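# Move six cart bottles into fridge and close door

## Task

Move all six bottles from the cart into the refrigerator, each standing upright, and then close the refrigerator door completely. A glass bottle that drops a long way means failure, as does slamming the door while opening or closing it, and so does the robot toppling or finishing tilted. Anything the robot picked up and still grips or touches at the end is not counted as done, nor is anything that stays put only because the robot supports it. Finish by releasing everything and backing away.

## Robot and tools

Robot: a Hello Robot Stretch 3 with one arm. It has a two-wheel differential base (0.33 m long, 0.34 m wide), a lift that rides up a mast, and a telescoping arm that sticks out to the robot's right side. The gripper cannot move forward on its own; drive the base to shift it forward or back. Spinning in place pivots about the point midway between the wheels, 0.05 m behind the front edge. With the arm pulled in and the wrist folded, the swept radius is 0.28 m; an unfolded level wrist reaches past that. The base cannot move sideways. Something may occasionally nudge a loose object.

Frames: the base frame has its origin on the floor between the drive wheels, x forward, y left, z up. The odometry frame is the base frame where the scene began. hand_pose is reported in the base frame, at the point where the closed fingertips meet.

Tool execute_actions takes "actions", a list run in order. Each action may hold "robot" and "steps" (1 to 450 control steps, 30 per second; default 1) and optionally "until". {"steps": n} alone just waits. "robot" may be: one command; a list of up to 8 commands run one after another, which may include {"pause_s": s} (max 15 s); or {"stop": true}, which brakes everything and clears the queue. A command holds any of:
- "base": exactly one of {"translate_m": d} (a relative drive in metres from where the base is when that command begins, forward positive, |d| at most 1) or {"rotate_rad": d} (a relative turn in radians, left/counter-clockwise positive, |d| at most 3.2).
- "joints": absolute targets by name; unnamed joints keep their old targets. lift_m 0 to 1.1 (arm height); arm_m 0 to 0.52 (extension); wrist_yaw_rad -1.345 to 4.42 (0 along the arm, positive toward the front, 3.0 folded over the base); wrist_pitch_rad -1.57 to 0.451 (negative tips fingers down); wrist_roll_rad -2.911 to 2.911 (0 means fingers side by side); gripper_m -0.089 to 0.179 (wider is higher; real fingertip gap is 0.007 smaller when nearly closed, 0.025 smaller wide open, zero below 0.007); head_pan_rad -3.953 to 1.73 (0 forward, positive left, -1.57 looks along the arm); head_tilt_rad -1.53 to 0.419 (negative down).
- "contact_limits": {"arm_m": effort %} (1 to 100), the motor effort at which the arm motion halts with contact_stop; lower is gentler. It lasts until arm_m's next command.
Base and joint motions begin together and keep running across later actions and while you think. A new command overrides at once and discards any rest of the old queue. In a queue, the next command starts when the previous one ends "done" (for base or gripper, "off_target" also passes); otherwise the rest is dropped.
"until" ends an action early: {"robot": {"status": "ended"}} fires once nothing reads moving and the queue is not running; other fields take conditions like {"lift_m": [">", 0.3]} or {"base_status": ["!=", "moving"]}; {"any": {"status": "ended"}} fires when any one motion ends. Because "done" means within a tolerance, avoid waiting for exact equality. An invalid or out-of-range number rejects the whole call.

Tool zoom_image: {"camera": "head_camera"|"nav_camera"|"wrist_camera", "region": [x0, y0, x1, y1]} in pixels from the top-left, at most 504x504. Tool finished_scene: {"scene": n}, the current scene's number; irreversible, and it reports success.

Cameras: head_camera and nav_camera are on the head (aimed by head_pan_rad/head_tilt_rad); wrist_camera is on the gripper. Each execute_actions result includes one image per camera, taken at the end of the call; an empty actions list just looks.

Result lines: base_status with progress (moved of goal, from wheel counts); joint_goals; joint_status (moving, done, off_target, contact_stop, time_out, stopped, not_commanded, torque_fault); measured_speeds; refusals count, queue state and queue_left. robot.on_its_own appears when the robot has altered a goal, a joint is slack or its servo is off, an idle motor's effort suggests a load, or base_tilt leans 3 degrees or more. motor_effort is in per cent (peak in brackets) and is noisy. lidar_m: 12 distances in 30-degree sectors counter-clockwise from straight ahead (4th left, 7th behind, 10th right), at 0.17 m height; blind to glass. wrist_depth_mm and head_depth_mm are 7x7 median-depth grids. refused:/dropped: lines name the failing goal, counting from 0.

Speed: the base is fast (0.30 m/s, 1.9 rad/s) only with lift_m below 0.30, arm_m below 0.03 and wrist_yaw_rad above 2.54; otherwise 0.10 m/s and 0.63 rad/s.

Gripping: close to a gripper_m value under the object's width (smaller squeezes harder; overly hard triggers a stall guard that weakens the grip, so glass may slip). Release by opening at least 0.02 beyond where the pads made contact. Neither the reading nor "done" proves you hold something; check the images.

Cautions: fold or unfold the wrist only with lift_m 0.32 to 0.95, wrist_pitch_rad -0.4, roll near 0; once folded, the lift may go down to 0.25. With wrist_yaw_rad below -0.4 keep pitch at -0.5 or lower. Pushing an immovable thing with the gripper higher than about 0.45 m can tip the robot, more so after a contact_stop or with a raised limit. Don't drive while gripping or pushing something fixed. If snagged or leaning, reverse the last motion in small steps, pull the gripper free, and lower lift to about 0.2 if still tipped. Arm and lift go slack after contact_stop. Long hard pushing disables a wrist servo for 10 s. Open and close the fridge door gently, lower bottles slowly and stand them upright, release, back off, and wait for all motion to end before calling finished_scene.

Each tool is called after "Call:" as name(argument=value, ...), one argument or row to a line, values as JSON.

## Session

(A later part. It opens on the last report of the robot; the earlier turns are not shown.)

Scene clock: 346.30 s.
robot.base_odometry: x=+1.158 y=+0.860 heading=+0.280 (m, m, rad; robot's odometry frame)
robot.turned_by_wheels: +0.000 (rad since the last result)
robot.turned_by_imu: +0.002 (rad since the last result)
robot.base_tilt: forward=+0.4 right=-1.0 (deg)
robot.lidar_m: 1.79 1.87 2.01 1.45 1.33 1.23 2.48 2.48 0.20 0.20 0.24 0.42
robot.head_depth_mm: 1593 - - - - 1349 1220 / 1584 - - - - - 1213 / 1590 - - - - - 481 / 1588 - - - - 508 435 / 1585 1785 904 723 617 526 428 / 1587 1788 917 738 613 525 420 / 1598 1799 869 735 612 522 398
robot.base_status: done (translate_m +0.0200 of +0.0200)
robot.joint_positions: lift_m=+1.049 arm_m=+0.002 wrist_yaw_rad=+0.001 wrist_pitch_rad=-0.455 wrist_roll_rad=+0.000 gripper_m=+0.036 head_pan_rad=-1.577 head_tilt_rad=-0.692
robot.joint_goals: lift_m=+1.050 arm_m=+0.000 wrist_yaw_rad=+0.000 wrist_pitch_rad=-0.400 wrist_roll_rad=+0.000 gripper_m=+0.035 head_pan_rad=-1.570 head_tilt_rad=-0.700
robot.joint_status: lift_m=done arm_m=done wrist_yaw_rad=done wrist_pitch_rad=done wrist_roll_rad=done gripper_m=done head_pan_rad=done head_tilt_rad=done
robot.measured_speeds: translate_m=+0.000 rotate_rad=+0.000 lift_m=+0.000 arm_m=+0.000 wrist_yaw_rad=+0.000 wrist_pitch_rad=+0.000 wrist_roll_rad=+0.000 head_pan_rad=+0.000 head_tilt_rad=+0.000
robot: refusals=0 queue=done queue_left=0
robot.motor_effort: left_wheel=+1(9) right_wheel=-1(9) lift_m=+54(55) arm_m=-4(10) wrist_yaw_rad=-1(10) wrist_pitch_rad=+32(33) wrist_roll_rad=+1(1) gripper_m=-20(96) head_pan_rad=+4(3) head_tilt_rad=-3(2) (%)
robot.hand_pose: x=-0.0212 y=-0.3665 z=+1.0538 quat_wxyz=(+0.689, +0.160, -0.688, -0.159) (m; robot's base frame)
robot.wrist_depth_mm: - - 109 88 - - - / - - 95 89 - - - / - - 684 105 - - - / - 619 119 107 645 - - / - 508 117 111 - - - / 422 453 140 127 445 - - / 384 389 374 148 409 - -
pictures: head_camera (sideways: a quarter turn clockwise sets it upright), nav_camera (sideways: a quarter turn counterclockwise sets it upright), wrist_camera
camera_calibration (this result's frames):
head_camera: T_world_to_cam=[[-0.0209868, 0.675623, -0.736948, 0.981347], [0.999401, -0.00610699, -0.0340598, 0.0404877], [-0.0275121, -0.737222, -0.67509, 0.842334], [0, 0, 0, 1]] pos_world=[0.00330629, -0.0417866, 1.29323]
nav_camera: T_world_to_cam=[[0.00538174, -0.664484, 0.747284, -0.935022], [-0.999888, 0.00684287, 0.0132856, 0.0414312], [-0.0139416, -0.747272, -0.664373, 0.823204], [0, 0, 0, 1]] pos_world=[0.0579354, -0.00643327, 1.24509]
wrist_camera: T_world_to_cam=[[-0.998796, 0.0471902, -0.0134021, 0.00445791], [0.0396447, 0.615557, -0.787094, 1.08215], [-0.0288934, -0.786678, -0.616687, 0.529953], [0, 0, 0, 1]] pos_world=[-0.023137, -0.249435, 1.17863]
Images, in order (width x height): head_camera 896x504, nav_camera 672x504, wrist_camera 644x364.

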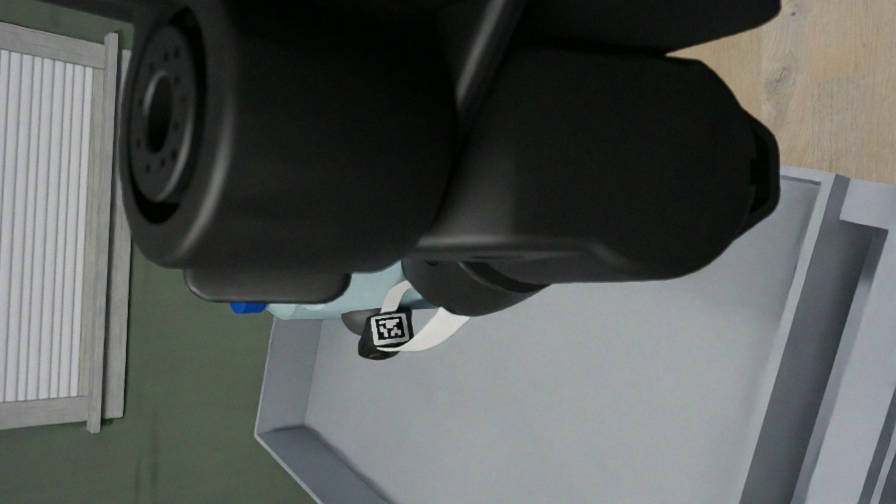

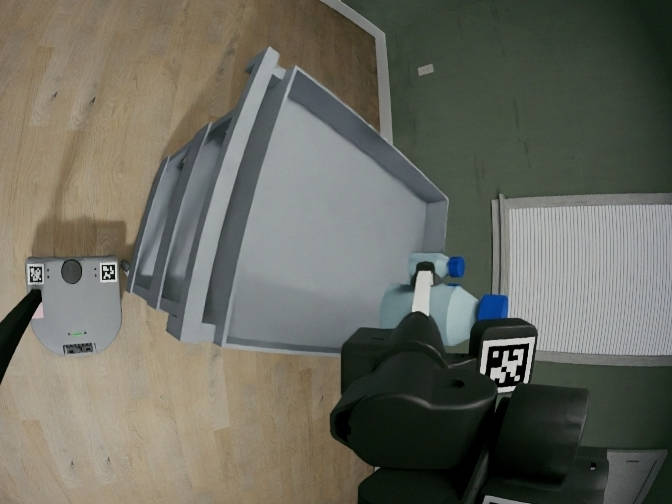

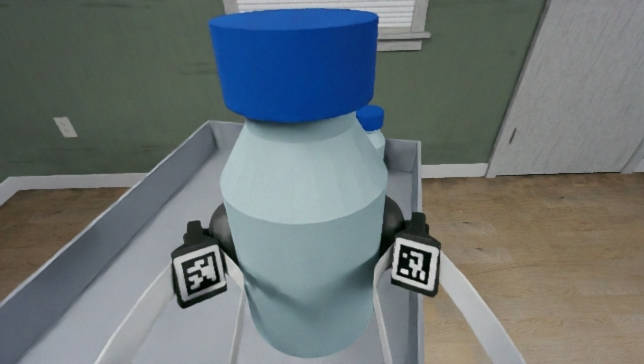

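Call:
execute_actions(
  actions=[
    {"robot":[{"base":{"translate_m":-0.525},"joints":{"head_tilt_rad":-0.4}},{"base":{"rotate_rad":1.767}},{"base":{"translate_m":0.80}},{"base":{"rotate_rad":1.373}},{"base":{"translate_m":0.15}},{"joints":{"arm_m":0.375}},{"joints":{"lift_m":0.955}}],"steps":450,"until":{"robot":{"status":"ended"}}},
    {"steps":450,"until":{"robot":{"status":"ended"}}},
    {"steps":450,"until":{"robot":{"status":"ended"}}},
  ],
)

Scene clock: 382.43 s.
robot.base_odometry: x=+0.143 y=+1.385 heading=-2.864 (m, m, rad; robot's odometry frame)
robot.turned_by_wheels: +3.140 (rad since the last result)
robot.turned_by_imu: +3.122 (rad since the last result)
robot.base_tilt: forward=+0.4 right=-0.8 (deg)
robot.lidar_m: 2.12 1.91 2.63 2.54 1.23 1.49 2.62 1.66 0.72 0.46 0.17 0.15
robot.head_depth_mm: 888 968 1032 989 - 1056 935 / 893 967 1029 792 1244 1049 1196 / 887 963 1015 783 1226 1049 1187 / 880 964 1017 - 1223 1047 1217 / 724 948 1007 771 1161 985 1022 / 514 548 583 638 686 748 765 / 414 422 431 438 445 453 462
robot.base_status: done (translate_m +0.1500 of +0.1500)
robot.joint_positions: lift_m=+0.956 arm_m=+0.375 wrist_yaw_rad=+0.001 wrist_pitch_rad=-0.409 wrist_roll_rad=+0.000 gripper_m=+0.036 head_pan_rad=-1.577 head_tilt_rad=-0.408
robot.joint_goals: lift_m=+0.955 arm_m=+0.375 wrist_yaw_rad=+0.000 wrist_pitch_rad=-0.400 wrist_roll_rad=+0.000 gripper_m=+0.035 head_pan_rad=-1.570 head_tilt_rad=-0.400
robot.joint_status: lift_m=done arm_m=done wrist_yaw_rad=done wrist_pitch_rad=done wrist_roll_rad=done gripper_m=done head_pan_rad=done head_tilt_rad=done
robot.measured_speeds: translate_m=+0.000 rotate_rad=+0.000 lift_m=+0.000 arm_m=+0.000 wrist_yaw_rad=+0.000 wrist_pitch_rad=+0.000 wrist_roll_rad=+0.000 head_pan_rad=+0.000 head_tilt_rad=+0.000
robot: refusals=0 queue=done queue_left=0
robot.motor_effort: left_wheel=-2(5) right_wheel=+4(9) lift_m=+18(54) arm_m=+2(3) wrist_yaw_rad=-1(1) wrist_pitch_rad=+5(32) wrist_roll_rad=+0(1) gripper_m=-18(20) head_pan_rad=+3(3) head_tilt_rad=+3(20) (%)
robot.hand_pose: x=-0.0213 y=-0.7452 z=+0.9703 quat_wxyz=(+0.693, +0.144, -0.692, -0.144) (m; robot's base frame)
robot.wrist_depth_mm: 123 168 102 85 390 205 395 / 122 167 93 87 229 213 397 / 120 165 233 103 253 309 343 / 120 163 117 105 251 258 266 / 119 162 116 110 217 220 218 / 119 150 139 126 179 184 183 / 118 154 158 149 160 158 158
pictures: head_camera (sideways: a quarter turn clockwise sets it upright), nav_camera (sideways: a quarter turn counterclockwise sets it upright), wrist_camera
camera_calibration (this result's frames):
head_camera: T_world_to_cam=[[-0.0223763, 0.442288, -0.896594, 1.1895], [0.999345, -0.0156175, -0.0326448, 0.0386583], [-0.028441, -0.896737, -0.441648, 0.538631], [0, 0, 0, 1]] pos_world=[0.0033029, -0.0424864, 1.30565]
nav_camera: T_world_to_cam=[[0.00678552, -0.428697, 0.903423, -1.13861], [-0.999867, 0.010508, 0.0124962, 0.042454], [-0.0148503, -0.903387, -0.428568, 0.516422], [0, 0, 0, 1]] pos_world=[0.0578434, -0.0220372, 1.24944]
wrist_camera: T_world_to_cam=[[-0.998776, 0.046942, -0.015598, 0.023065], [0.0399252, 0.578851, -0.814455, 1.24867], [-0.0292033, -0.814081, -0.580017, 0.12456], [0, 0, 0, 1]] pos_world=[-0.0231792, -0.622476, 1.0896]
Images, in order (width x height): head_camera 896x504, nav_camera 672x504, wrist_camera 644x364.

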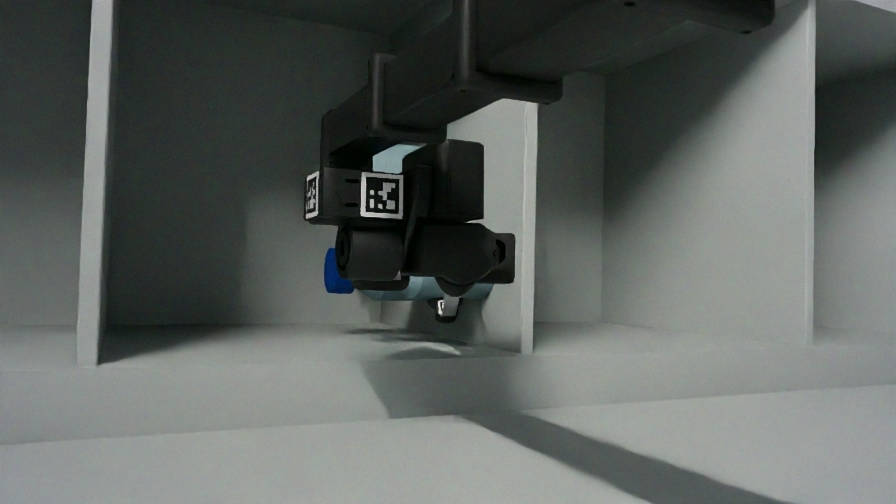

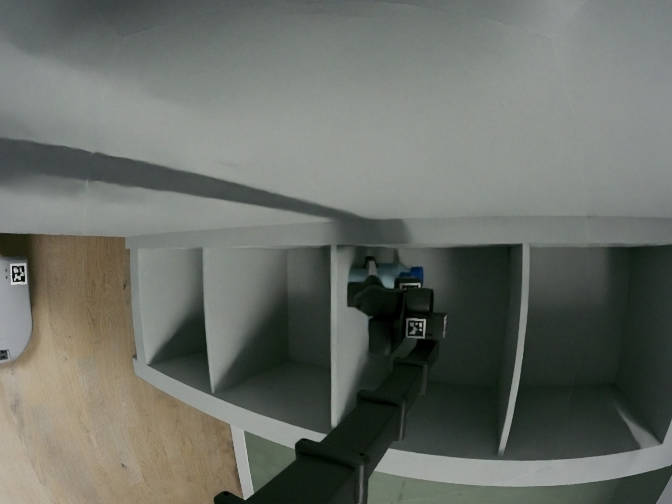

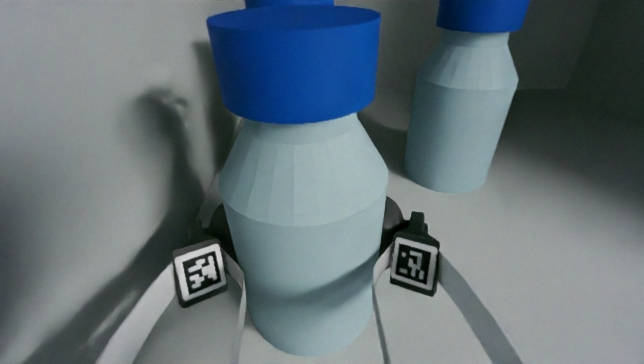

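Call:
execute_actions(
  actions=[
    {"robot":[{"joints":{"gripper_m":0.12}},{"joints":{"arm_m":0.0}},{"base":{"translate_m":-0.15},"joints":{"lift_m":1.0,"head_tilt_rad":-0.6}},{"base":{"rotate_rad":-1.373}},{"base":{"translate_m":-0.8}},{"base":{"rotate_rad":-1.767}},{"base":{"translate_m":0.525},"joints":{"wrist_yaw_rad":-0.3}}],"steps":450,"until":{"robot":{"status":"ended"}}},
    {"steps":450,"until":{"robot":{"status":"ended"}}},
    {"steps":450,"until":{"robot":{"status":"ended"}}},
  ],
)

Scene clock: 422.37 s.
robot.base_odometry: x=+1.158 y=+0.860 heading=+0.280 (m, m, rad; robot's odometry frame)
robot.turned_by_wheels: -3.140 (rad since the last result)
robot.turned_by_imu: -3.109 (rad since the last result)
robot.base_tilt: forward=+0.3 right=-0.9 (deg)
robot.lidar_m: 1.79 1.87 2.02 1.44 1.33 1.23 2.48 2.48 0.20 0.20 0.23 0.41
robot.head_depth_mm: 1565 1749 1921 - - - - / 1564 1710 1948 888 - - - / 1562 1711 1887 - - - - / 1564 1688 868 853 - - - / 1577 1711 1842 851 679 565 483 / 1553 1693 1834 847 677 563 480 / 1567 1731 1904 821 675 560 478
robot.base_status: done (translate_m +0.5250 of +0.5250)
robot.joint_positions: lift_m=+0.999 arm_m=+0.002 wrist_yaw_rad=-0.298 wrist_pitch_rad=-0.413 wrist_roll_rad=+0.000 gripper_m=+0.120 head_pan_rad=-1.577 head_tilt_rad=-0.592
robot.joint_goals: lift_m=+1.000 arm_m=+0.000 wrist_yaw_rad=-0.300 wrist_pitch_rad=-0.400 wrist_roll_rad=+0.000 gripper_m=+0.120 head_pan_rad=-1.570 head_tilt_rad=-0.600
robot.joint_status: lift_m=done arm_m=done wrist_yaw_rad=done wrist_pitch_rad=done wrist_roll_rad=done gripper_m=done head_pan_rad=done head_tilt_rad=done
robot.measured_speeds: translate_m=+0.000 rotate_rad=+0.000 lift_m=+0.000 arm_m=+0.000 wrist_yaw_rad=+0.000 wrist_pitch_rad=+0.000 wrist_roll_rad=+0.000 head_pan_rad=+0.000 head_tilt_rad=+0.000
robot: refusals=0 queue=done queue_left=0
robot.motor_effort: left_wheel=+1(3) right_wheel=-1(6) lift_m=+50(52) arm_m=-4(4) wrist_yaw_rad=-2(3) wrist_pitch_rad=+7(7) wrist_roll_rad=+1(1) gripper_m=+0(84) head_pan_rad=+3(2) head_tilt_rad=-4(13) (%)
robot.hand_pose: x=-0.0875 y=-0.3619 z=+1.0132 quat_wxyz=(+0.663, +0.041, -0.706, -0.246) (m; robot's base frame)
robot.wrist_depth_mm: - - - - - - - / - - - - - - - / - 613 533 - - - - / 577 607 571 609 - - - / 482 506 475 512 - - - / 410 - 410 415 - - - / 355 355 350 350 - - -
pictures: head_camera (sideways: a quarter turn clockwise sets it upright), nav_camera (sideways: a quarter turn counterclockwise sets it upright), wrist_camera
camera_calibration (this result's frames):
head_camera: T_world_to_cam=[[-0.0214524, 0.59905, -0.800424, 1.06409], [0.999381, -0.00947025, -0.0338724, 0.0402483], [-0.0278715, -0.800655, -0.598477, 0.742676], [0, 0, 0, 1]] pos_world=[0.00330332, -0.0424335, 1.29756]
nav_camera: T_world_to_cam=[[0.00585283, -0.586939, 0.80961, -1.01627], [-0.999881, 0.00813821, 0.0131283, 0.0416343], [-0.0142943, -0.80959, -0.586821, 0.722324], [0, 0, 0, 1]] pos_world=[0.0579025, -0.0120394, 1.24611]
wrist_camera: T_world_to_cam=[[-0.940817, 0.338566, -0.0153839, 0.0500864], [0.20942, 0.545054, -0.811825, 1.06434], [-0.266472, -0.767, -0.583698, 0.459478], [0, 0, 0, 1]] pos_world=[-0.0533331, -0.244657, 1.13302]
Images, in order (width x height): head_camera 896x504, nav_camera 672x504, wrist_camera 644x364.

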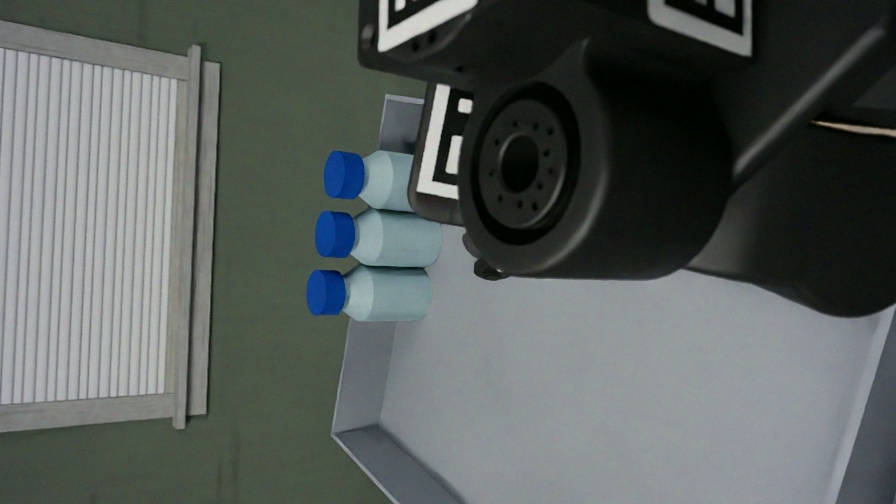

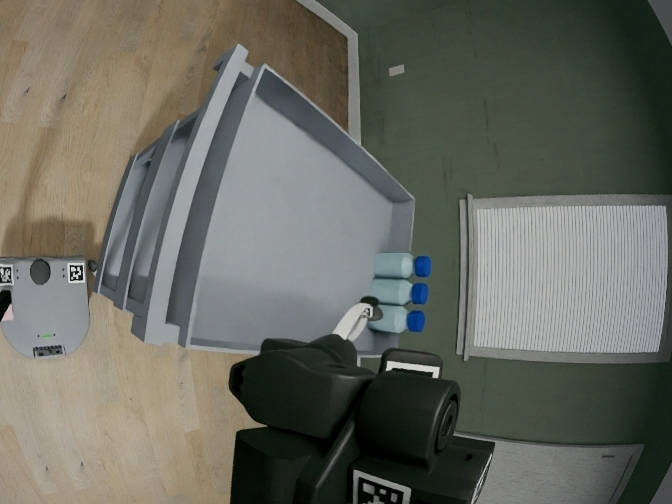

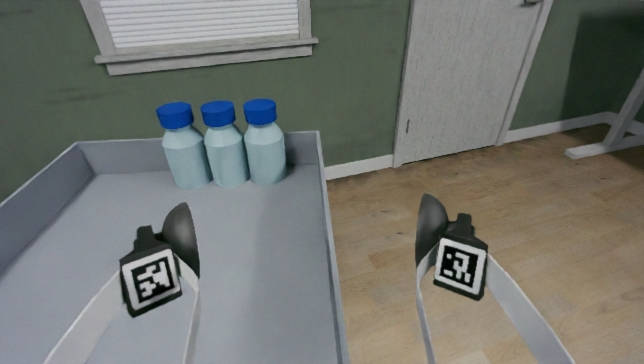

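Call:
execute_actions(
  actions=[
    {"robot":[{"base":{"translate_m":0.04},"joints":{"arm_m":0.3,"wrist_yaw_rad":0.0,"gripper_m":0.11}},{"joints":{"lift_m":0.865}},{"joints":{"arm_m":0.45}}],"steps":450,"until":{"robot":{"status":"ended"}}},
  ],
)

Scene clock: 438.90 s.
robot.base_odometry: x=+1.196 y=+0.871 heading=+0.280 (m, m, rad; robot's odometry frame)
robot.turned_by_wheels: +0.000 (rad since the last result)
robot.turned_by_imu: +0.013 (rad since the last result)
robot.base_tilt: forward=+0.2 right=-1.0 (deg)
robot.lidar_m: 1.75 1.83 2.00 1.52 1.38 1.25 2.51 2.46 0.30 0.30 0.33 1.81
robot.head_depth_mm: 1567 1698 1931 2113 - - 416 / 1561 1711 1933 - 680 560 460 / 1559 1689 - 860 689 572 428 / 1566 1718 - 829 684 566 484 / 1553 1715 1840 852 681 566 496 / 1563 1737 1008 848 679 562 507 / 1562 1744 1903 811 672 558 744
robot.base_status: done (translate_m +0.0400 of +0.0400)
robot.joint_positions: lift_m=+0.866 arm_m=+0.450 wrist_yaw_rad=+0.000 wrist_pitch_rad=-0.422 wrist_roll_rad=+0.000 gripper_m=+0.110 head_pan_rad=-1.577 head_tilt_rad=-0.593
robot.joint_goals: lift_m=+0.865 arm_m=+0.450 wrist_yaw_rad=+0.000 wrist_pitch_rad=-0.400 wrist_roll_rad=+0.000 gripper_m=+0.110 head_pan_rad=-1.570 head_tilt_rad=-0.600
robot.joint_status: lift_m=done arm_m=done wrist_yaw_rad=done wrist_pitch_rad=done wrist_roll_rad=done gripper_m=done head_pan_rad=done head_tilt_rad=done
robot.measured_speeds: translate_m=+0.000 rotate_rad=+0.000 lift_m=+0.000 arm_m=+0.000 wrist_yaw_rad=+0.000 wrist_pitch_rad=+0.000 wrist_roll_rad=+0.000 head_pan_rad=+0.000 head_tilt_rad=+0.000
robot: refusals=0 queue=done queue_left=0
robot.motor_effort: left_wheel=+0(9) right_wheel=-3(30) lift_m=+20(50) arm_m=+4(14) wrist_yaw_rad=+0(12) wrist_pitch_rad=+12(21) wrist_roll_rad=+1(1) gripper_m=+1(48) head_pan_rad=+3(3) head_tilt_rad=-2(2) (%)
robot.hand_pose: x=-0.0216 y=-0.8184 z=+0.8774 quat_wxyz=(+0.692, +0.148, -0.691, -0.148) (m; robot's base frame)
robot.wrist_depth_mm: - - 979 976 - - - / - - - - 198 - - / - - - - 169 172 160 / 276 289 264 202 186 183 238 / 268 302 250 222 199 190 248 / 245 248 238 235 226 214 233 / 217 213 212 211 208 208 207
pictures: head_camera (sideways: a quarter turn clockwise sets it upright), nav_camera (sideways: a quarter turn counterclockwise sets it upright), wrist_camera
camera_calibration (this result's frames):
head_camera: T_world_to_cam=[[-0.0214489, 0.59972, -0.799922, 1.06343], [0.999381, -0.00944117, -0.0338754, 0.0402521], [-0.027868, -0.800154, -0.599147, 0.743548], [0, 0, 0, 1]] pos_world=[0.00330338, -0.0424299, 1.29752]
nav_camera: T_world_to_cam=[[0.00584925, -0.587617, 0.809118, -1.01563], [-0.999881, 0.0081265, 0.0131301, 0.0416319], [-0.0142908, -0.809099, -0.587499, 0.723206], [0, 0, 0, 1]] pos_world=[0.0579027, -0.0119927, 1.2461]
wrist_camera: T_world_to_cam=[[-0.998724, 0.0482511, -0.0149307, 0.025285], [0.040525, 0.589068, -0.807067, 1.2173], [-0.0301466, -0.806642, -0.590272, 0.0260646], [0, 0, 0, 1]] pos_world=[-0.0232928, -0.697271, 0.998208]
Images, in order (width x height): head_camera 896x504, nav_camera 672x504, wrist_camera 644x364.

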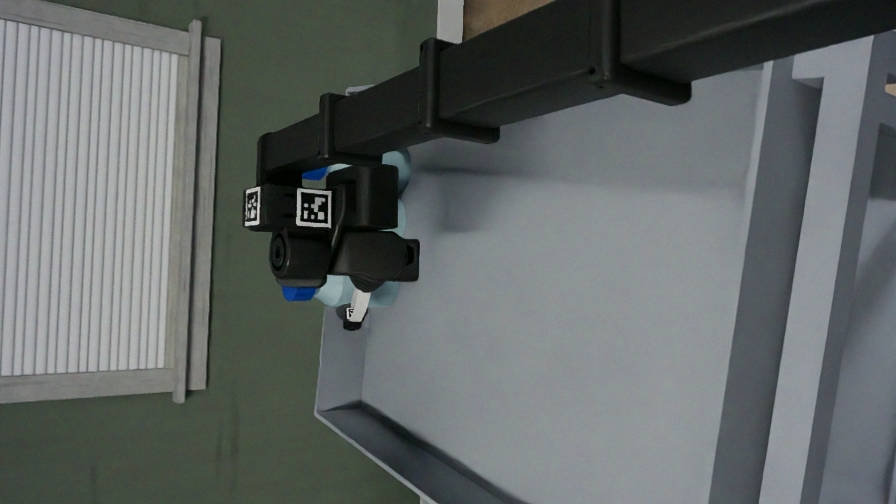

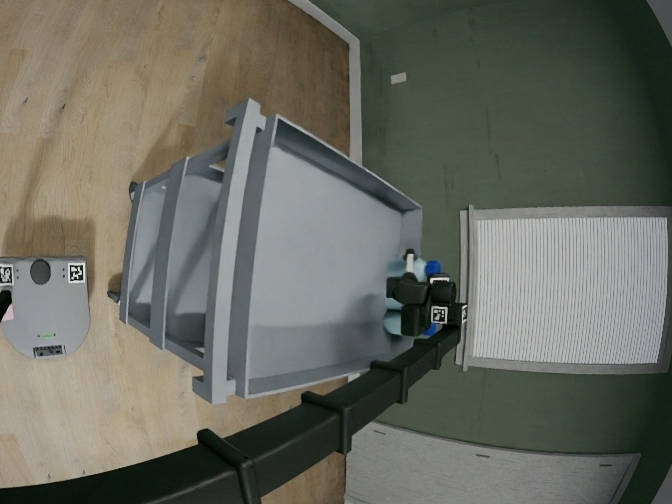

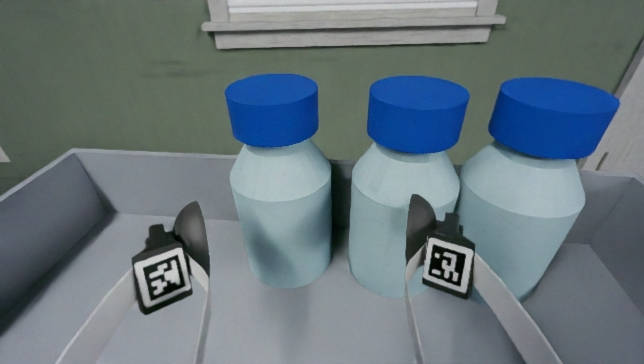

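Call:
execute_actions(
  actions=[
    {"robot":[{"joints":{"arm_m":0.42}},{"base":{"translate_m":0.03},"joints":{"lift_m":0.83}},{"joints":{"arm_m":0.52}}],"steps":450,"until":{"robot":{"status":"ended"}}},
  ],
)

Scene clock: 446.67 s.
robot.base_odometry: x=+1.225 y=+0.879 heading=+0.280 (m, m, rad; robot's odometry frame)
robot.turned_by_wheels: +0.000 (rad since the last result)
robot.turned_by_imu: +0.013 (rad since the last result)
robot.base_tilt: forward=+0.4 right=-1.0 (deg)
robot.lidar_m: 1.72 1.81 2.01 1.58 1.41 1.28 2.56 2.44 0.36 0.36 0.38 1.77
robot.head_depth_mm: 1561 1693 1944 2059 657 - - / 1561 1702 1427 - - 512 778 / 1565 1703 - 861 688 523 787 / 1566 1733 - 853 682 512 799 / 1570 1714 1037 847 679 510 791 / 1570 1739 1839 845 675 515 790 / 1569 1733 1937 812 657 517 727
robot.base_status: done (translate_m +0.0300 of +0.0300)
robot.joint_positions: lift_m=+0.831 arm_m=+0.519 wrist_yaw_rad=+0.009 wrist_pitch_rad=-0.428 wrist_roll_rad=+0.000 gripper_m=+0.110 head_pan_rad=-1.577 head_tilt_rad=-0.594
robot.joint_goals: lift_m=+0.830 arm_m=+0.520 wrist_yaw_rad=+0.000 wrist_pitch_rad=-0.400 wrist_roll_rad=+0.000 gripper_m=+0.110 head_pan_rad=-1.570 head_tilt_rad=-0.600
robot.joint_status: lift_m=done arm_m=done wrist_yaw_rad=done wrist_pitch_rad=done wrist_roll_rad=done gripper_m=done head_pan_rad=done head_tilt_rad=done
robot.measured_speeds: translate_m=+0.000 rotate_rad=+0.000 lift_m=+0.000 arm_m=+0.000 wrist_yaw_rad=+0.000 wrist_pitch_rad=+0.000 wrist_roll_rad=+0.000 head_pan_rad=+0.000 head_tilt_rad=+0.000
robot: refusals=0 queue=done queue_left=0
robot.motor_effort: left_wheel=+4(9) right_wheel=-10(26) lift_m=+20(21) arm_m=+4(10) wrist_yaw_rad=-7(8) wrist_pitch_rad=+16(21) wrist_roll_rad=+1(1) gripper_m=+3(3) head_pan_rad=+3(3) head_tilt_rad=-3(3) (%)
robot.hand_pose: x=-0.0196 y=-0.8876 z=+0.8409 quat_wxyz=(+0.692, +0.153, -0.690, -0.147) (m; robot's base frame)
robot.wrist_depth_mm: 954 946 922 143 889 135 899 / - - - 137 - 133 154 / - 235 230 152 165 148 156 / 226 253 247 161 170 155 159 / 225 248 238 182 205 186 172 / 203 206 202 197 192 197 190 / 182 174 174 172 172 171 170
pictures: head_camera (sideways: a quarter turn clockwise sets it upright), nav_camera (sideways: a quarter turn counterclockwise sets it upright), wrist_camera
camera_calibration (this result's frames):
head_camera: T_world_to_cam=[[-0.0215108, 0.600412, -0.799402, 1.06276], [0.999383, -0.00930194, -0.0338785, 0.0402561], [-0.027777, -0.799637, -0.599841, 0.74445], [0, 0, 0, 1]] pos_world=[0.00330806, -0.0424264, 1.29748]
nav_camera: T_world_to_cam=[[0.00590978, -0.588317, 0.808608, -1.01496], [-0.999882, 0.00800521, 0.013132, 0.0416294], [-0.0141989, -0.80859, -0.588201, 0.724118], [0, 0, 0, 1]] pos_world=[0.0579043, -0.0119386, 1.24609]
wrist_camera: T_world_to_cam=[[-0.999122, 0.0392589, -0.0146235, 0.0218568], [0.035119, 0.594544, -0.803296, 1.23013], [-0.0228422, -0.803104, -0.5954, -0.0435534], [0, 0, 0, 1]] pos_world=[-0.0223581, -0.767201, 0.962546]
Images, in order (width x height): head_camera 896x504, nav_camera 672x504, wrist_camera 644x364.

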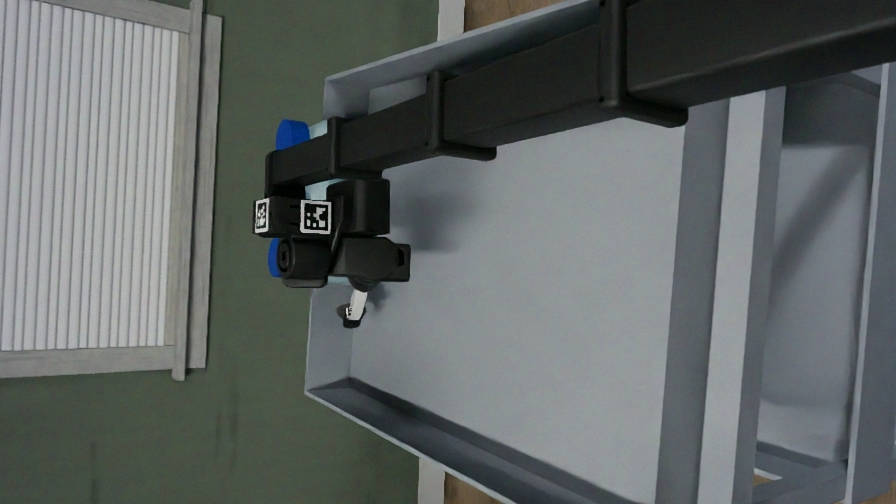

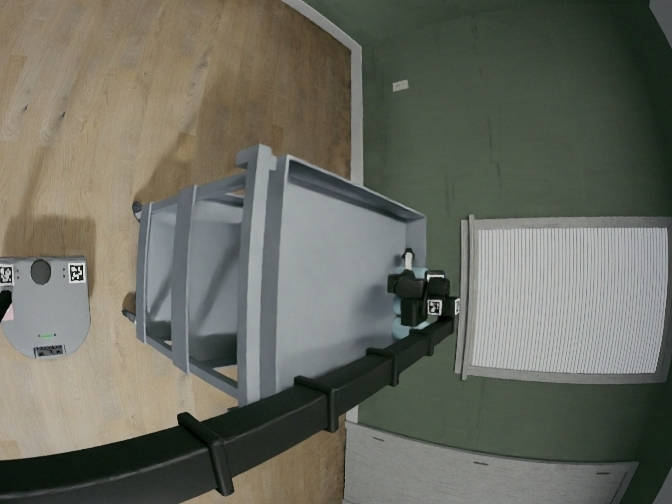

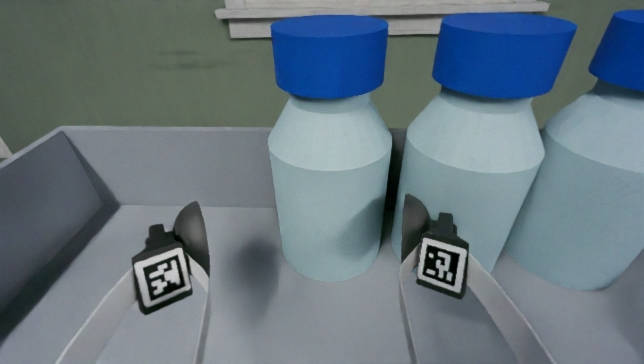

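Call:
execute_actions(
  actions=[
    {"robot":[{"joints":{"arm_m":0.4}},{"joints":{"lift_m":1.0}},{"joints":{"arm_m":0.0},"base":{"rotate_rad":0.5}},{"base":{"translate_m":-0.25}},{"base":{"rotate_rad":-0.5}},{"base":{"translate_m":0.229},"joints":{"arm_m":0.28,"gripper_m":0.095}},{"joints":{"lift_m":0.83}}],"steps":450,"until":{"robot":{"status":"ended"}}},
    {"steps":450,"until":{"robot":{"status":"ended"}}},
  ],
)

Scene clock: 477.03 s.
robot.base_odometry: x=+1.268 y=+0.766 heading=+0.280 (m, m, rad; robot's odometry frame)
robot.turned_by_wheels: +0.000 (rad since the last result)
robot.turned_by_imu: +0.003 (rad since the last result)
robot.base_tilt: forward=+0.2 right=-0.9 (deg)
robot.lidar_m: 1.71 1.79 2.12 1.62 1.43 1.36 2.56 0.31 0.24 0.24 0.25 1.75
robot.head_depth_mm: 1458 1596 1814 861 713 - - / 1449 1603 1729 905 - 560 434 / 1456 1599 1730 - 659 571 486 / 1458 1611 1726 - 646 567 487 / 1464 1596 1767 880 680 564 450 / 1477 1622 1779 815 676 562 458 / 1466 1612 1807 1959 645 560 464
robot.base_status: done (translate_m +0.2290 of +0.2290)
robot.joint_positions: lift_m=+0.831 arm_m=+0.280 wrist_yaw_rad=+0.001 wrist_pitch_rad=-0.420 wrist_roll_rad=+0.000 gripper_m=+0.095 head_pan_rad=-1.577 head_tilt_rad=-0.594
robot.joint_goals: lift_m=+0.830 arm_m=+0.280 wrist_yaw_rad=+0.000 wrist_pitch_rad=-0.400 wrist_roll_rad=+0.000 gripper_m=+0.095 head_pan_rad=-1.570 head_tilt_rad=-0.600
robot.joint_status: lift_m=done arm_m=done wrist_yaw_rad=done wrist_pitch_rad=done wrist_roll_rad=done gripper_m=done head_pan_rad=done head_tilt_rad=done
robot.measured_speeds: translate_m=+0.000 rotate_rad=+0.000 lift_m=+0.000 arm_m=+0.000 wrist_yaw_rad=+0.000 wrist_pitch_rad=+0.000 wrist_roll_rad=+0.000 head_pan_rad=+0.000 head_tilt_rad=+0.000
robot: refusals=0 queue=done queue_left=0
robot.motor_effort: left_wheel=+1(4) right_wheel=-1(11) lift_m=+21(51) arm_m=+2(7) wrist_yaw_rad=-1(7) wrist_pitch_rad=+11(16) wrist_roll_rad=+1(1) gripper_m=+0(63) head_pan_rad=+3(2) head_tilt_rad=-2(2) (%)
robot.hand_pose: x=-0.0213 y=-0.6488 z=+0.8428 quat_wxyz=(+0.692, +0.148, -0.691, -0.147) (m; robot's base frame)
robot.wrist_depth_mm: - - - 238 241 237 - / - - - 254 252 248 - / - 320 348 281 274 272 295 / 232 287 297 295 292 289 274 / 229 244 242 241 244 237 235 / 207 207 200 203 195 200 199 / 179 178 177 175 175 173 173
pictures: head_camera (sideways: a quarter turn clockwise sets it upright), nav_camera (sideways: a quarter turn counterclockwise sets it upright), wrist_camera
camera_calibration (this result's frames):
head_camera: T_world_to_cam=[[-0.0215109, 0.600411, -0.799402, 1.06276], [0.999383, -0.00930171, -0.0338785, 0.0402561], [-0.0277768, -0.799637, -0.599841, 0.74445], [0, 0, 0, 1]] pos_world=[0.00330807, -0.0424264, 1.29748]
nav_camera: T_world_to_cam=[[0.00590992, -0.588317, 0.808609, -1.01496], [-0.999882, 0.00800497, 0.013132, 0.0416294], [-0.0141987, -0.80859, -0.5882, 0.724118], [0, 0, 0, 1]] pos_world=[0.0579043, -0.0119386, 1.24609]
wrist_camera: T_world_to_cam=[[-0.998791, 0.046817, -0.0150104, 0.0160323], [0.0396898, 0.58763, -0.808156, 1.0894], [-0.0290149, -0.807774, -0.588777, 0.14053], [0, 0, 0, 1]] pos_world=[-0.0231479, -0.5274, 0.96339]
Images, in order (width x height): head_camera 896x504, nav_camera 672x504, wrist_camera 644x364.

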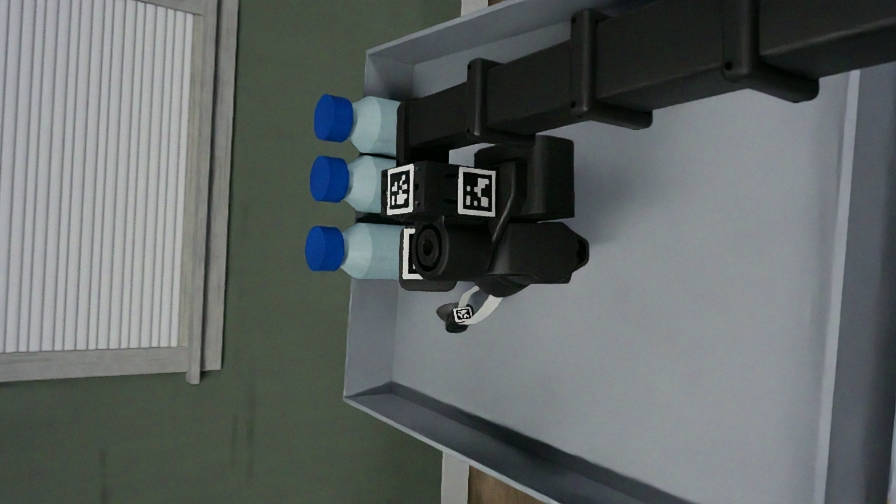

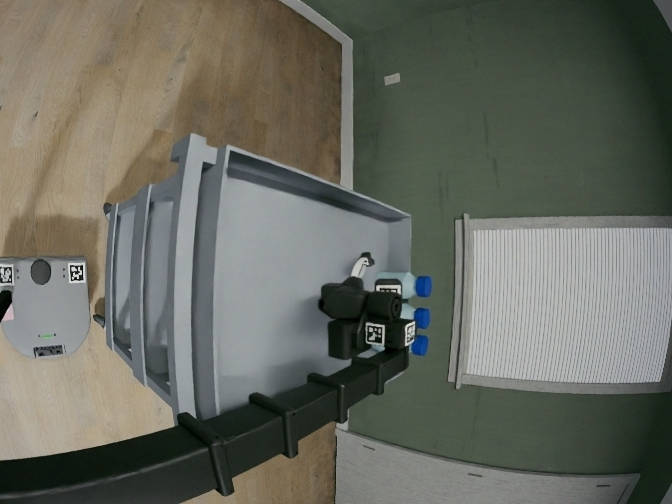

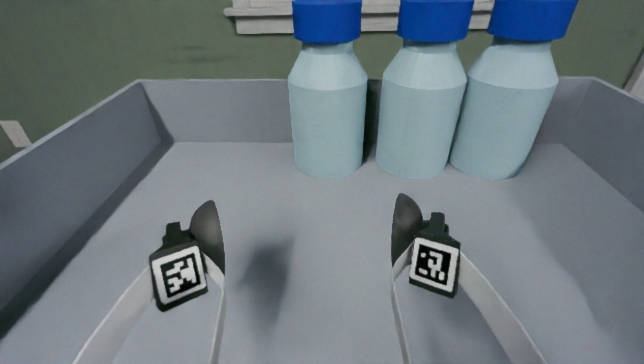

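Call:
execute_actions(
  actions=[
    {"robot":[{"joints":{"arm_m":0.45}}],"steps":450,"until":{"robot":{"status":"ended"}}},
  ],
)

Scene clock: 483.90 s.
robot.base_odometry: x=+1.268 y=+0.766 heading=+0.280 (m, m, rad; robot's odometry frame)
robot.turned_by_wheels: +0.000 (rad since the last result)
robot.turned_by_imu: +0.001 (rad since the last result)
robot.base_tilt: forward=+0.3 right=-1.0 (deg)
robot.lidar_m: 1.71 1.79 2.12 1.63 1.43 1.37 2.56 0.33 0.25 0.25 0.26 1.75
robot.head_depth_mm: 1454 1592 1796 854 691 - - / 1452 1604 1758 - - 565 452 / 1461 1612 1713 822 685 570 457 / 1450 1609 1746 800 683 569 461 / 1459 1591 1772 850 679 565 467 / 1459 1600 1790 814 676 560 442 / 1469 1623 1817 1998 638 559 446
robot.base_status: done (translate_m +0.2290 of +0.2290)
robot.joint_positions: lift_m=+0.831 arm_m=+0.450 wrist_yaw_rad=+0.004 wrist_pitch_rad=-0.432 wrist_roll_rad=+0.002 gripper_m=+0.095 head_pan_rad=-1.577 head_tilt_rad=-0.594
robot.joint_goals: lift_m=+0.830 arm_m=+0.450 wrist_yaw_rad=+0.000 wrist_pitch_rad=-0.400 wrist_roll_rad=+0.000 gripper_m=+0.095 head_pan_rad=-1.570 head_tilt_rad=-0.600
robot.joint_status: lift_m=done arm_m=done wrist_yaw_rad=done wrist_pitch_rad=done wrist_roll_rad=done gripper_m=done head_pan_rad=done head_tilt_rad=done
robot.measured_speeds: translate_m=+0.000 rotate_rad=+0.000 lift_m=+0.000 arm_m=+0.000 wrist_yaw_rad=+0.000 wrist_pitch_rad=+0.000 wrist_roll_rad=+0.000 head_pan_rad=+0.000 head_tilt_rad=+0.000
robot: refusals=0 queue=done queue_left=0
robot.motor_effort: left_wheel=+3(5) right_wheel=-6(8) lift_m=+21(21) arm_m=+3(11) wrist_yaw_rad=-4(4) wrist_pitch_rad=+18(20) wrist_roll_rad=+0(1) gripper_m=+2(2) head_pan_rad=+3(3) head_tilt_rad=-3(1) (%)
robot.hand_pose: x=-0.0206 y=-0.8171 z=+0.8401 quat_wxyz=(+0.691, +0.153, -0.691, -0.150) (m; robot's base frame)
robot.wrist_depth_mm: 883 920 889 839 867 864 127 / 963 962 949 97 958 122 94 / - - - 105 - 130 102 / 198 197 189 119 185 126 114 / 215 222 210 123 146 129 118 / 198 203 193 143 186 139 148 / 176 174 174 164 172 163 164
pictures: head_camera (sideways: a quarter turn clockwise sets it upright), nav_camera (sideways: a quarter turn counterclockwise sets it upright), wrist_camera
camera_calibration (this result's frames):
head_camera: T_world_to_cam=[[-0.0215111, 0.600411, -0.799402, 1.06276], [0.999383, -0.00930135, -0.0338785, 0.0402561], [-0.0277765, -0.799637, -0.599841, 0.74445], [0, 0, 0, 1]] pos_world=[0.00330809, -0.0424264, 1.29748]
nav_camera: T_world_to_cam=[[0.00591013, -0.588317, 0.808609, -1.01496], [-0.999882, 0.00800462, 0.013132, 0.0416294], [-0.0141984, -0.808591, -0.5882, 0.724118], [0, 0, 0, 1]] pos_world=[0.0579043, -0.0119386, 1.24609]
wrist_camera: T_world_to_cam=[[-0.998886, 0.0444287, -0.0159172, 0.0234022], [0.0393375, 0.597481, -0.800917, 1.18805], [-0.0260735, -0.800651, -0.598563, 0.017106], [0, 0, 0, 1]] pos_world=[-0.0229128, -0.697182, 0.962142]
Images, in order (width x height): head_camera 896x504, nav_camera 672x504, wrist_camera 644x364.

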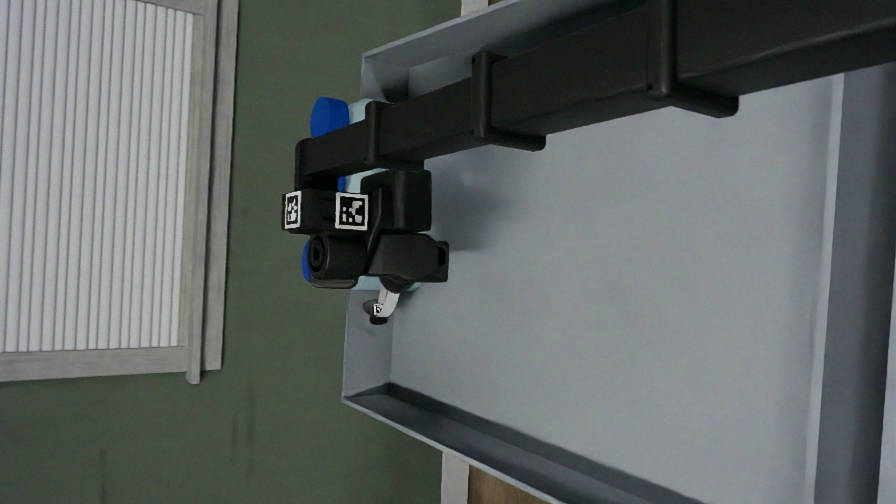

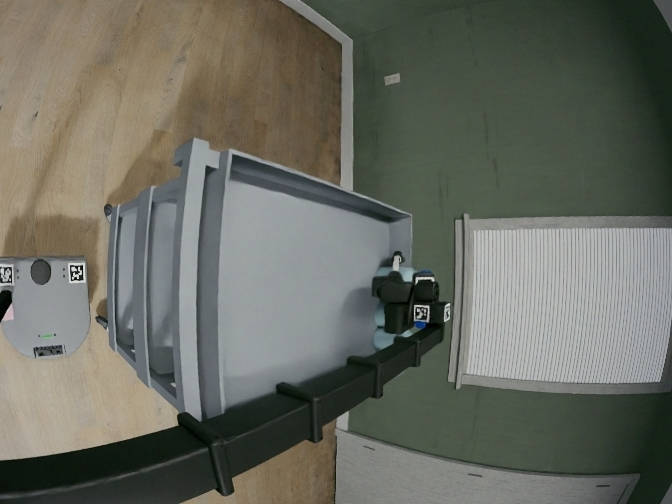

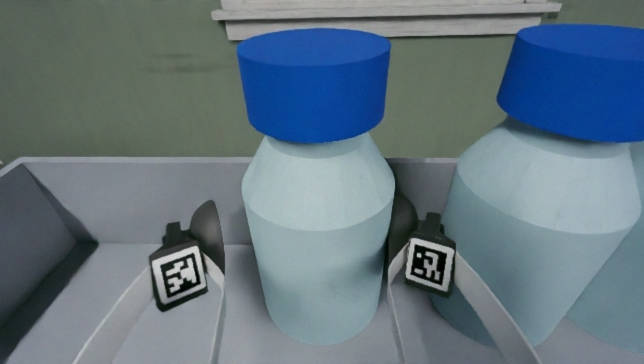

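Call:
execute_actions(
  actions=[
    {"robot":[{"joints":{"arm_m":0.465}},{"joints":{"gripper_m":0.035}},{"joints":{"lift_m":0.98}},{"joints":{"arm_m":0.0,"lift_m":1.05,"head_tilt_rad":-0.4}},{"base":{"translate_m":-0.65}},{"base":{"rotate_rad":1.666}},{"base":{"translate_m":0.911}},{"base":{"rotate_rad":1.448}}],"steps":450,"until":{"robot":{"status":"ended"}}},
    {"steps":450,"until":{"robot":{"status":"ended"}}},
    {"steps":450,"until":{"robot":{"status":"ended"}}},
    {"steps":450,"until":{"robot":{"status":"ended"}}},
  ],
)

Scene clock: 523.03 s.
robot.base_odometry: x=+0.309 y=+1.435 heading=-2.890 (m, m, rad; robot's odometry frame)
robot.turned_by_wheels: +3.114 (rad since the last result)
robot.turned_by_imu: +3.095 (rad since the last result)
robot.base_tilt: forward=+0.5 right=-1.1 (deg)
robot.lidar_m: 0.28 2.05 2.62 2.55 1.41 2.55 2.47 1.68 0.67 0.83 0.40 0.29
robot.head_depth_mm: 627 624 656 - - - - / 883 897 877 - - - - / 901 976 1053 - - - - / 889 974 1056 978 - - - / 886 972 1026 856 715 1003 1217 / 884 964 1008 751 1208 1036 1208 / 829 848 858 762 886 908 914
robot.base_status: done (rotate_rad +1.4479 of +1.4480)
robot.joint_positions: lift_m=+1.049 arm_m=+0.002 wrist_yaw_rad=-0.001 wrist_pitch_rad=-0.451 wrist_roll_rad=+0.002 gripper_m=+0.036 head_pan_rad=-1.577 head_tilt_rad=-0.408
robot.joint_goals: lift_m=+1.050 arm_m=+0.000 wrist_yaw_rad=+0.000 wrist_pitch_rad=-0.400 wrist_roll_rad=+0.000 gripper_m=+0.035 head_pan_rad=-1.570 head_tilt_rad=-0.400
robot.joint_status: lift_m=done arm_m=done wrist_yaw_rad=done wrist_pitch_rad=done wrist_roll_rad=done gripper_m=done head_pan_rad=done head_tilt_rad=done
robot.measured_speeds: translate_m=+0.000 rotate_rad=+0.000 lift_m=+0.000 arm_m=+0.000 wrist_yaw_rad=+0.000 wrist_pitch_rad=+0.000 wrist_roll_rad=+0.000 head_pan_rad=+0.000 head_tilt_rad=+0.000
robot: refusals=0 queue=done queue_left=0
robot.motor_effort: left_wheel=-2(5) right_wheel=+4(9) lift_m=+54(56) arm_m=-4(5) wrist_yaw_rad=+1(7) wrist_pitch_rad=+29(31) wrist_roll_rad=+0(0) gripper_m=-20(97) head_pan_rad=+3(3) head_tilt_rad=+2(16) (%)
robot.hand_pose: x=-0.0217 y=-0.3670 z=+1.0546 quat_wxyz=(+0.689, +0.158, -0.689, -0.159) (m; robot's base frame)
robot.wrist_depth_mm: 351 472 686 740 583 369 888 / 370 473 90 84 522 403 996 / 373 470 95 87 478 - - / 366 500 653 104 541 - - / 364 529 111 105 536 - - / 363 488 124 114 704 - - / 357 559 786 135 868 - -
pictures: head_camera (sideways: a quarter turn clockwise sets it upright), nav_camera (sideways: a quarter turn counterclockwise sets it upright), wrist_camera
camera_calibration (this result's frames):
head_camera: T_world_to_cam=[[-0.0224256, 0.442295, -0.896589, 1.18949], [0.999347, -0.0155058, -0.0326449, 0.0386584], [-0.028341, -0.896736, -0.441658, 0.538643], [0, 0, 0, 1]] pos_world=[0.00330763, -0.0424868, 1.30565]
nav_camera: T_world_to_cam=[[0.00683324, -0.428705, 0.903419, -1.13861], [-0.999868, 0.0103964, 0.0124963, 0.0424539], [-0.0147496, -0.903385, -0.428578, 0.516433], [0, 0, 0, 1]] pos_world=[0.0578459, -0.0220308, 1.24944]
wrist_camera: T_world_to_cam=[[-0.998634, 0.0500666, -0.0149449, 0.00668018], [0.0425288, 0.612721, -0.789154, 1.08425], [-0.0303532, -0.788712, -0.614013, 0.526452], [0, 0, 0, 1]] pos_world=[-0.0234613, -0.249459, 1.17899]
Images, in order (width x height): head_camera 896x504, nav_camera 672x504, wrist_camera 644x364.

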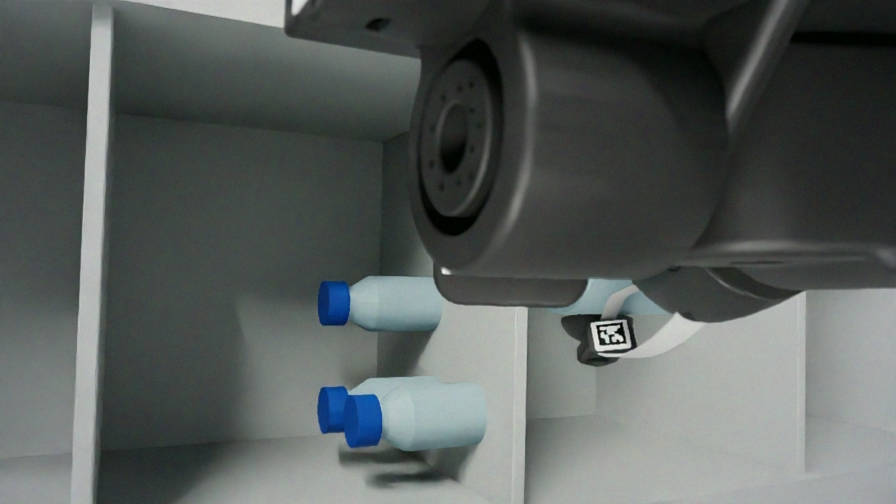

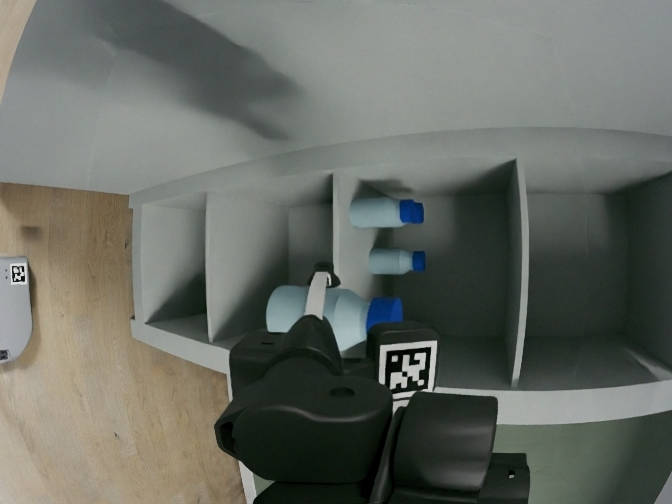

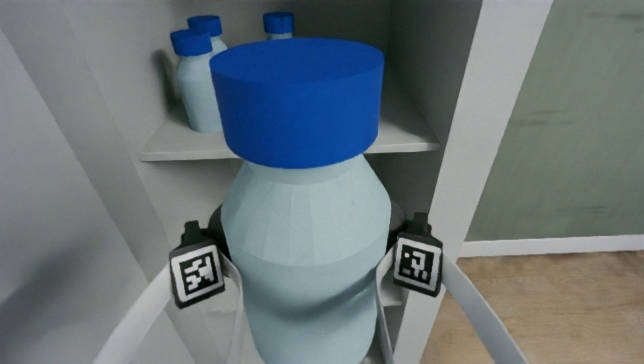

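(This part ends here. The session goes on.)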